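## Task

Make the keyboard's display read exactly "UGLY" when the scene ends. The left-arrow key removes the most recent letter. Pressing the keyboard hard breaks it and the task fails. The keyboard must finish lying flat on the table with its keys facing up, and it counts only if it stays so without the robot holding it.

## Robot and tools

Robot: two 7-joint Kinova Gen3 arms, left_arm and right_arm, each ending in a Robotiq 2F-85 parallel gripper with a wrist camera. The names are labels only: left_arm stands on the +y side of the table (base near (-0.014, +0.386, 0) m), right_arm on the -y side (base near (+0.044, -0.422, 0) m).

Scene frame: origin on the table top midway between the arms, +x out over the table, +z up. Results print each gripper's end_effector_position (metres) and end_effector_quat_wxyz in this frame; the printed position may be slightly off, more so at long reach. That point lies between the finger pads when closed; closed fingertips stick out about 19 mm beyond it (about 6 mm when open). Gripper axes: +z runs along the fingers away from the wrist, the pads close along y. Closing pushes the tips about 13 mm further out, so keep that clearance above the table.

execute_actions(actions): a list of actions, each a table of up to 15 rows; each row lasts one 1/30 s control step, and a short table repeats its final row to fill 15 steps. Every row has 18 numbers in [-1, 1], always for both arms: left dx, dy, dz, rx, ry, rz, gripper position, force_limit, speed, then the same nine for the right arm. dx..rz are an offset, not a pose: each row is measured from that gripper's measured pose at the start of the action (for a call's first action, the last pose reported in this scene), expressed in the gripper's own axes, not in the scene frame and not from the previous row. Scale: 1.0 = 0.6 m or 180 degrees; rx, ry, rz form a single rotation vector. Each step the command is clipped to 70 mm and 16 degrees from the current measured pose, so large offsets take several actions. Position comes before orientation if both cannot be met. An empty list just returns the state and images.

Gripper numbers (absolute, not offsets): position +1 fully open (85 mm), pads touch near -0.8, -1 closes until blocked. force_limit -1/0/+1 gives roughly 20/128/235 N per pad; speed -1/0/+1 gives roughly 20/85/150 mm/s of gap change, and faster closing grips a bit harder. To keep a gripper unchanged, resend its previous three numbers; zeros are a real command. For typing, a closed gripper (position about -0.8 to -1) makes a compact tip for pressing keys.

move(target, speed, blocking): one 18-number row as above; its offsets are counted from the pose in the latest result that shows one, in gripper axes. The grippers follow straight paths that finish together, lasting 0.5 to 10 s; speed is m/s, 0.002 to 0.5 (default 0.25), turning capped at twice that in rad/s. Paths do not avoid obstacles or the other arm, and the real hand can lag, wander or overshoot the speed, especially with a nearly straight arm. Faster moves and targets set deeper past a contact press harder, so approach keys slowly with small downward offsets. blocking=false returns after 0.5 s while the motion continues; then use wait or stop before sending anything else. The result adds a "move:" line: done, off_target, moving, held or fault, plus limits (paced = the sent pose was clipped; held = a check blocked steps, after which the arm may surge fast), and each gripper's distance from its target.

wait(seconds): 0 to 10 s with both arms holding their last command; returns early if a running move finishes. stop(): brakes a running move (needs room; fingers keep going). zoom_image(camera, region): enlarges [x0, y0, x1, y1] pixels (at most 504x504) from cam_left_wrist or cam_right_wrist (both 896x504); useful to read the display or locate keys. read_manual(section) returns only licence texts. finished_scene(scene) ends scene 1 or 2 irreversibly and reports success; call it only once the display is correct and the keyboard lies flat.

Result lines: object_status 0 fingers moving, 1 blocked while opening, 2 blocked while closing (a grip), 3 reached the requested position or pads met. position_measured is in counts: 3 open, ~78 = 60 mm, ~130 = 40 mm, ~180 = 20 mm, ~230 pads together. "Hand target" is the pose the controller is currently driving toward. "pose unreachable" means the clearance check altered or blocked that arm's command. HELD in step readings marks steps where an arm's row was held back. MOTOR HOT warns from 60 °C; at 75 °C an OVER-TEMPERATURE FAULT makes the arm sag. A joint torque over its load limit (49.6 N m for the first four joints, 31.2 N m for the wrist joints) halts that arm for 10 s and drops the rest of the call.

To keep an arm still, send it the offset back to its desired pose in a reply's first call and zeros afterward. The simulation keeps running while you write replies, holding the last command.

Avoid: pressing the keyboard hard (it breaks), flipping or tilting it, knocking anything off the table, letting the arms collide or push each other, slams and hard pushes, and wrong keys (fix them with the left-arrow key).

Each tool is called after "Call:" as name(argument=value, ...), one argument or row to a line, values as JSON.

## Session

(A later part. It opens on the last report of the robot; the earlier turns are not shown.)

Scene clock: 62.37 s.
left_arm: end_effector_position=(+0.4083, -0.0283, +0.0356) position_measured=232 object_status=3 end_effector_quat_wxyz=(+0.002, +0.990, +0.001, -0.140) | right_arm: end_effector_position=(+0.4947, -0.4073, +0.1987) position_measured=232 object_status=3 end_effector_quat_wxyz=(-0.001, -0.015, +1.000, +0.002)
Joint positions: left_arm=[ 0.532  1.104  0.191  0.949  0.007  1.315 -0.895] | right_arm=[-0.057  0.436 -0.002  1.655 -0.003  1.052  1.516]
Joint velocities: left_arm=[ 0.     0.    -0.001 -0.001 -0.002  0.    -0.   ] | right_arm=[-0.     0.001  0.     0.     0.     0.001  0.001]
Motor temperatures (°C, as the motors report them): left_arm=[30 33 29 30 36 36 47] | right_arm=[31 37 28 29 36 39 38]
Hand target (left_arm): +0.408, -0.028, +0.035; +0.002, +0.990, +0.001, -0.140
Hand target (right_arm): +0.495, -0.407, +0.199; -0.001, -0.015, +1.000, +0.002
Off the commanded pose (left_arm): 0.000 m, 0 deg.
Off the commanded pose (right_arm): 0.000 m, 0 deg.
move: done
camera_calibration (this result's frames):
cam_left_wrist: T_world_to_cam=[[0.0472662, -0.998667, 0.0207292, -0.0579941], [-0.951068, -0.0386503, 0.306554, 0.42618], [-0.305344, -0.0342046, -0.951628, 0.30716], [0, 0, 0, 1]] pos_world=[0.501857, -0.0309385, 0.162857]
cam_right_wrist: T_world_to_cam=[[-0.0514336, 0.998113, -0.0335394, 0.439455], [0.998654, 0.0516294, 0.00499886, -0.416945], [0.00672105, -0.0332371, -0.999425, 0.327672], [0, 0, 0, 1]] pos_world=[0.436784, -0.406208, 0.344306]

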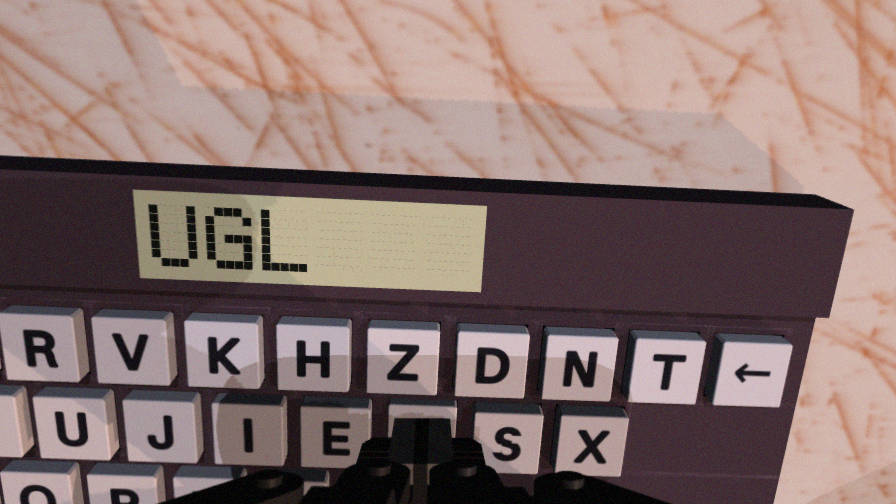

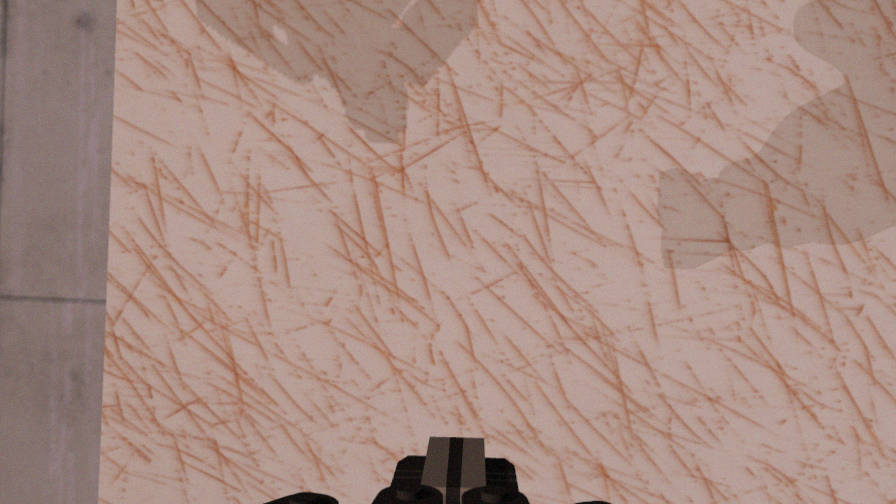

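Call:
move(
  target=[-0.0037,0,-0.0128,0,0,0,-1,0,0,0,0,0,0,0,0,-1,0,0],
  speed=0.05,
)

Call:
move(
  target=[-0.031,-0.0883,0.009,0,0,0,-1,0,0,0,0,0,0,0,0,-1,0,0],
  speed=0.08,
)

Call:
move(
  target=[0.0037,0,0.0128,0,0,0,-1,0,0,0,0,0,0,0,0,-1,0,0],
  speed=0.012,
)

Scene clock: 68.33 s.
left_arm: end_effector_position=(+0.4083, -0.0283, +0.0436) position_measured=232 object_status=3 end_effector_quat_wxyz=(+0.002, +0.990, +0.001, -0.140) | right_arm: end_effector_position=(+0.4947, -0.4073, +0.1987) position_measured=232 object_status=3 end_effector_quat_wxyz=(-0.001, -0.015, +1.000, +0.002)
Joint positions: left_arm=[ 0.531  1.093  0.192  0.946  0.007  1.329 -0.893] | right_arm=[-0.057  0.436 -0.002  1.655 -0.003  1.052  1.516]
Joint velocities: left_arm=[ 0.    -0.    -0.001 -0.001  0.001  0.     0.001] | right_arm=[-0.    -0.001  0.001 -0.001 -0.     0.001 -0.001]
Motor temperatures (°C, as the motors report them): left_arm=[30 34 29 30 36 36 47] | right_arm=[31 37 28 29 36 39 38]
Hand target (left_arm): +0.408, -0.028, +0.044; +0.002, +0.990, +0.001, -0.140
Hand target (right_arm): +0.495, -0.407, +0.199; -0.001, -0.015, +1.000, +0.002
Off the commanded pose (left_arm): 0.000 m, 0 deg.
Off the commanded pose (right_arm): 0.000 m, 0 deg.
move: done
camera_calibration (this result's frames):
cam_left_wrist: T_world_to_cam=[[0.0472334, -0.998669, 0.0207171, -0.0581161], [-0.951063, -0.038622, 0.306575, 0.423705], [-0.305367, -0.0341839, -0.951621, 0.314746], [0, 0, 0, 1]] pos_world=[0.501828, -0.0309152, 0.170826]
cam_right_wrist: T_world_to_cam=[[-0.0514334, 0.998113, -0.0335394, 0.439455], [0.998654, 0.0516293, 0.00500079, -0.416946], [0.00672297, -0.033237, -0.999425, 0.327671], [0, 0, 0, 1]] pos_world=[0.436785, -0.406208, 0.344306]

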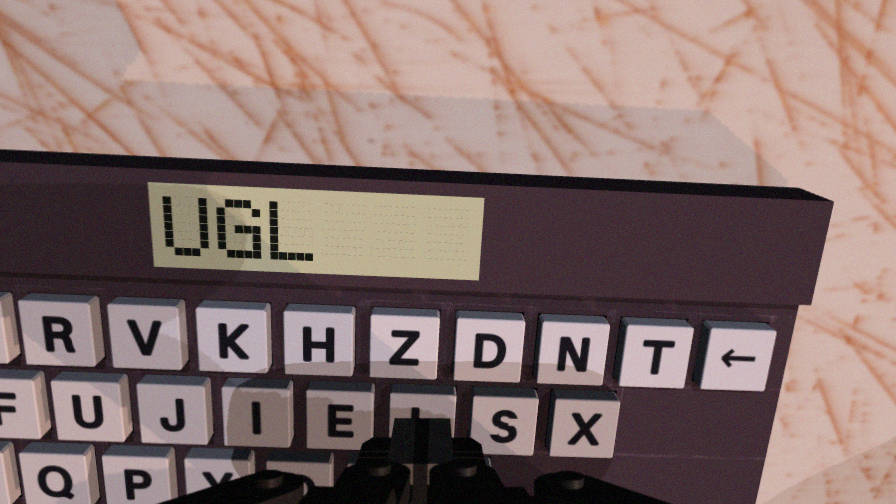

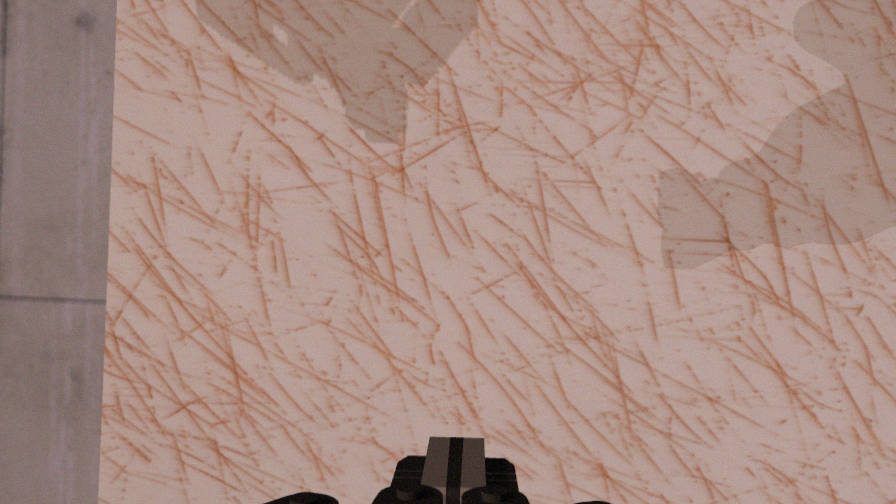

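Scene clock: 69.37 s.
left_arm: end_effector_position=(+0.3887, +0.0246, +0.0430) position_measured=232 object_status=3 end_effector_quat_wxyz=(+0.002, +0.990, +0.001, -0.140) | right_arm: end_effector_position=(+0.4947, -0.4073, +0.1987) position_measured=232 object_status=3 end_effector_quat_wxyz=(-0.001, -0.015, +1.000, +0.002)
Joint positions: left_arm=[ 0.465  0.983  0.189  1.206  0.01   1.188 -0.947] | right_arm=[-0.057  0.436 -0.002  1.655 -0.003  1.052  1.516]
Joint velocities: left_arm=[-0.003 -0.006 -0.     0.002 -0.001 -0.001 -0.001] | right_arm=[-0.    -0.    -0.001 -0.    -0.     0.001  0.001]
Motor temperatures (°C, as the motors report them): left_arm=[30 34 29 30 36 36 47] | right_arm=[31 37 28 29 36 39 38]
Hand target (left_arm): +0.389, +0.025, +0.043; +0.002, +0.990, +0.001, -0.140
Hand target (right_arm): +0.495, -0.407, +0.199; -0.001, -0.015, +1.000, +0.002
Off the commanded pose (left_arm): 0.000 m, 0 deg.
Off the commanded pose (right_arm): 0.000 m, 0 deg.
move: done
camera_calibration (this result's frames):
cam_left_wrist: T_world_to_cam=[[0.0471204, -0.998678, 0.0205526, -0.00433185], [-0.95093, -0.0385497, 0.306994, 0.407204], [-0.305796, -0.0340098, -0.951489, 0.310185], [0, 0, 0, 1]] pos_world=[0.48228, 0.0219208, 0.170217]
cam_right_wrist: T_world_to_cam=[[-0.0514333, 0.998113, -0.0335396, 0.439455], [0.998654, 0.0516293, 0.00500271, -0.416948], [0.00672489, -0.0332372, -0.999425, 0.327669], [0, 0, 0, 1]] pos_world=[0.436786, -0.406208, 0.344306]

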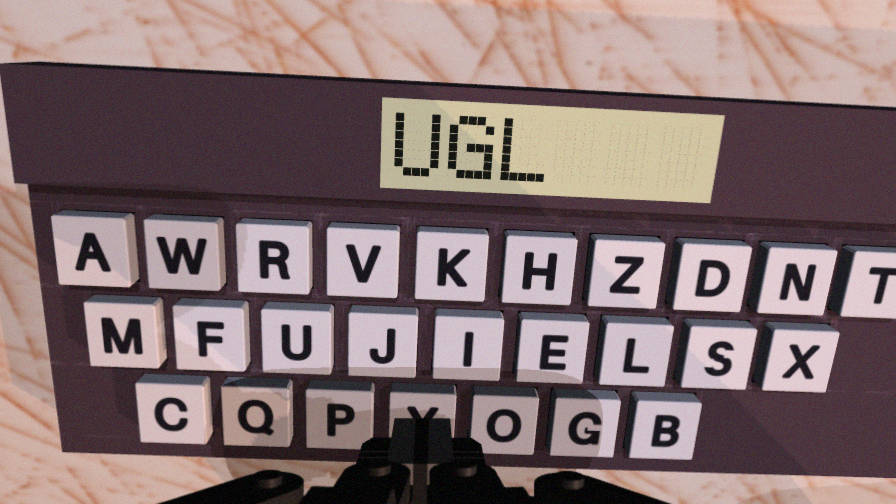

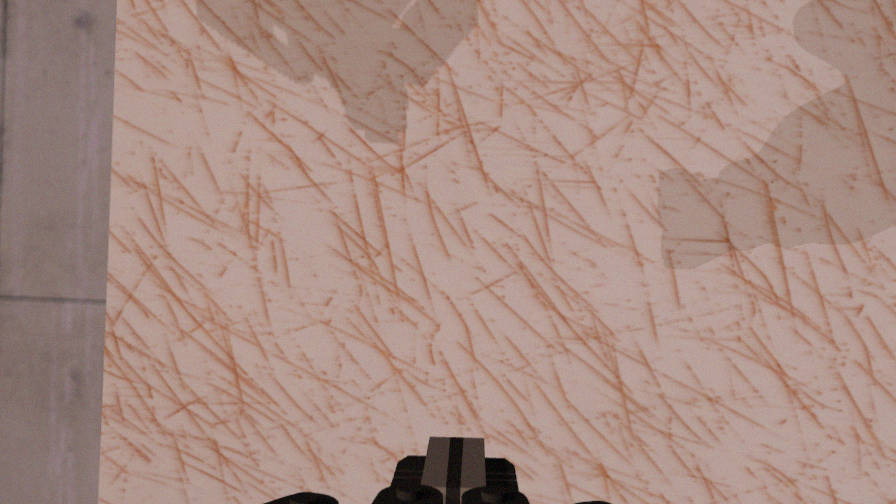

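Scene clock: 70.27 s.
left_arm: end_effector_position=(+0.3887, +0.0245, +0.0353) position_measured=232 object_status=3 end_effector_quat_wxyz=(+0.002, +0.990, +0.001, -0.140) | right_arm: end_effector_position=(+0.4947, -0.4073, +0.1987) position_measured=232 object_status=3 end_effector_quat_wxyz=(-0.001, -0.015, +1.000, +0.002)
Joint positions: left_arm=[ 0.465  0.995  0.188  1.209  0.009  1.174 -0.949] | right_arm=[-0.057  0.436 -0.002  1.655 -0.003  1.052  1.516]
Joint velocities: left_arm=[ 0.  0.  0. -0.  0. -0.  0.] | right_arm=[-0.    -0.002 -0.001  0.001 -0.    -0.    -0.001]
Motor temperatures (°C, as the motors report them): left_arm=[30 34 29 30 36 36 47] | right_arm=[31 37 28 29 36 39 38]
Hand target (left_arm): +0.389, +0.025, +0.035; +0.002, +0.990, +0.001, -0.140
Hand target (right_arm): +0.495, -0.407, +0.199; -0.001, -0.015, +1.000, +0.002
Off the commanded pose (left_arm): 0.000 m, 0 deg.
Off the commanded pose (right_arm): 0.000 m, 0 deg.
move: done
camera_calibration (this result's frames):
cam_left_wrist: T_world_to_cam=[[0.0471284, -0.998675, 0.0206634, -0.00422833], [-0.950971, -0.0385278, 0.306871, 0.409647], [-0.305668, -0.0341127, -0.951527, 0.30277], [0, 0, 0, 1]] pos_world=[0.482309, 0.0218884, 0.162472]
cam_right_wrist: T_world_to_cam=[[-0.0514331, 0.998113, -0.0335397, 0.439455], [0.998654, 0.0516291, 0.00500452, -0.41695], [0.0067267, -0.0332372, -0.999425, 0.327668], [0, 0, 0, 1]] pos_world=[0.436787, -0.406208, 0.344306]

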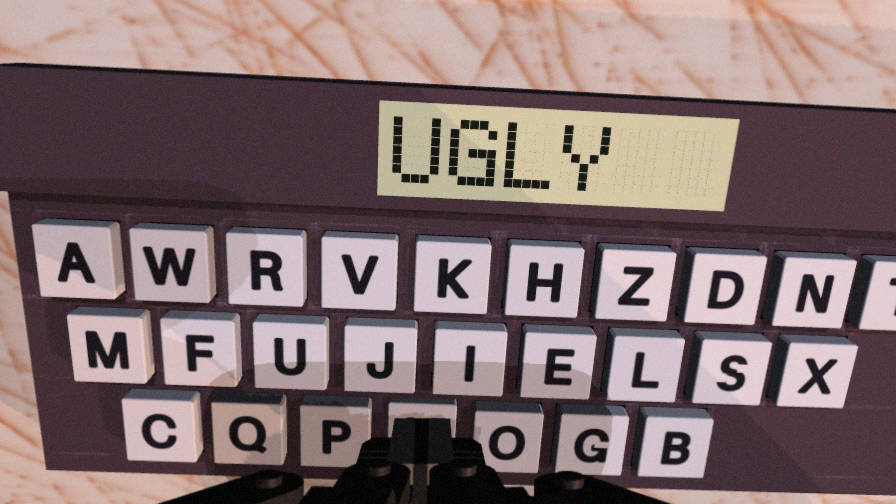

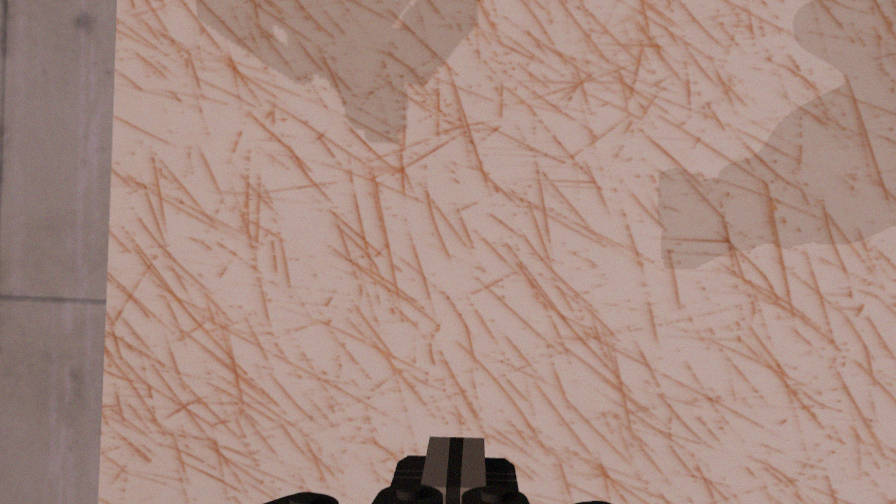

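Call:
move(
  target=[-0.008,0,-0.03,0,0,0,-1,0,0,0,0,0,0,0,0,-1,0,0],
  speed=0.08,
)

Call:
finished_scene(
  scene=2,
)

Scene clock: 81.00 s.
left_arm: end_effector_position=(+0.3890, +0.0246, +0.0538) position_measured=232 object_status=3 end_effector_quat_wxyz=(+0.002, +0.990, +0.001, -0.140) | right_arm: end_effector_position=(+0.4947, -0.4073, +0.1987) position_measured=232 object_status=3 end_effector_quat_wxyz=(-0.001, -0.015, +1.000, +0.002)
Joint positions: left_arm=[ 0.464  0.968  0.19   1.199  0.011  1.21  -0.945] | right_arm=[-0.057  0.436 -0.002  1.655 -0.003  1.052  1.516]
Joint velocities: left_arm=[-0.    -0.002  0.001  0.     0.002 -0.     0.001] | right_arm=[-0.    -0.001 -0.001 -0.     0.001 -0.    -0.001]
Motor temperatures (°C, as the motors report them): left_arm=[30 34 29 30 36 36 47] | right_arm=[31 37 28 29 36 39 38]
Hand target (left_arm): +0.389, +0.025, +0.054; +0.002, +0.990, +0.001, -0.140
Hand target (right_arm): +0.495, -0.407, +0.199; -0.001, -0.015, +1.000, +0.002
Off the commanded pose (left_arm): 0.000 m, 0 deg.
Off the commanded pose (right_arm): 0.000 m, 0 deg.
move: done
camera_calibration (this result's frames):
cam_left_wrist: T_world_to_cam=[[0.0470425, -0.99868, 0.0206185, -0.00452692], [-0.950943, -0.0384563, 0.306967, 0.40423], [-0.305769, -0.0340475, -0.951497, 0.320552], [0, 0, 0, 1]] pos_world=[0.482627, 0.0219382, 0.181012]
cam_right_wrist: T_world_to_cam=[[-0.051433, 0.998113, -0.0335397, 0.439455], [0.998654, 0.0516291, 0.00500633, -0.416951], [0.00672851, -0.0332371, -0.999425, 0.327667], [0, 0, 0, 1]] pos_world=[0.436788, -0.406208, 0.344306]

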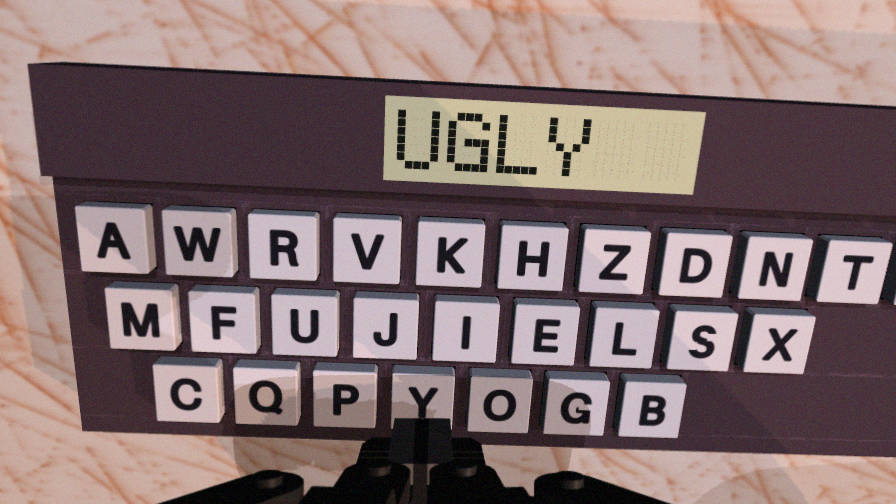

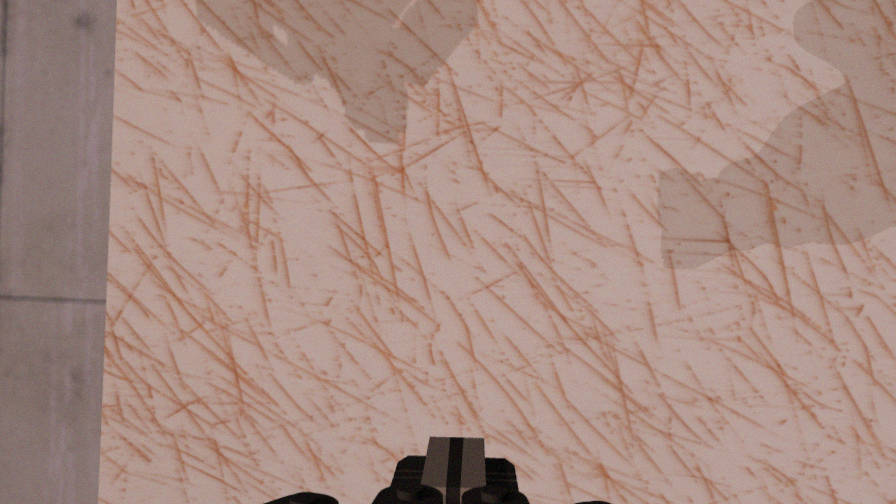

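The scene is finished: the task was done.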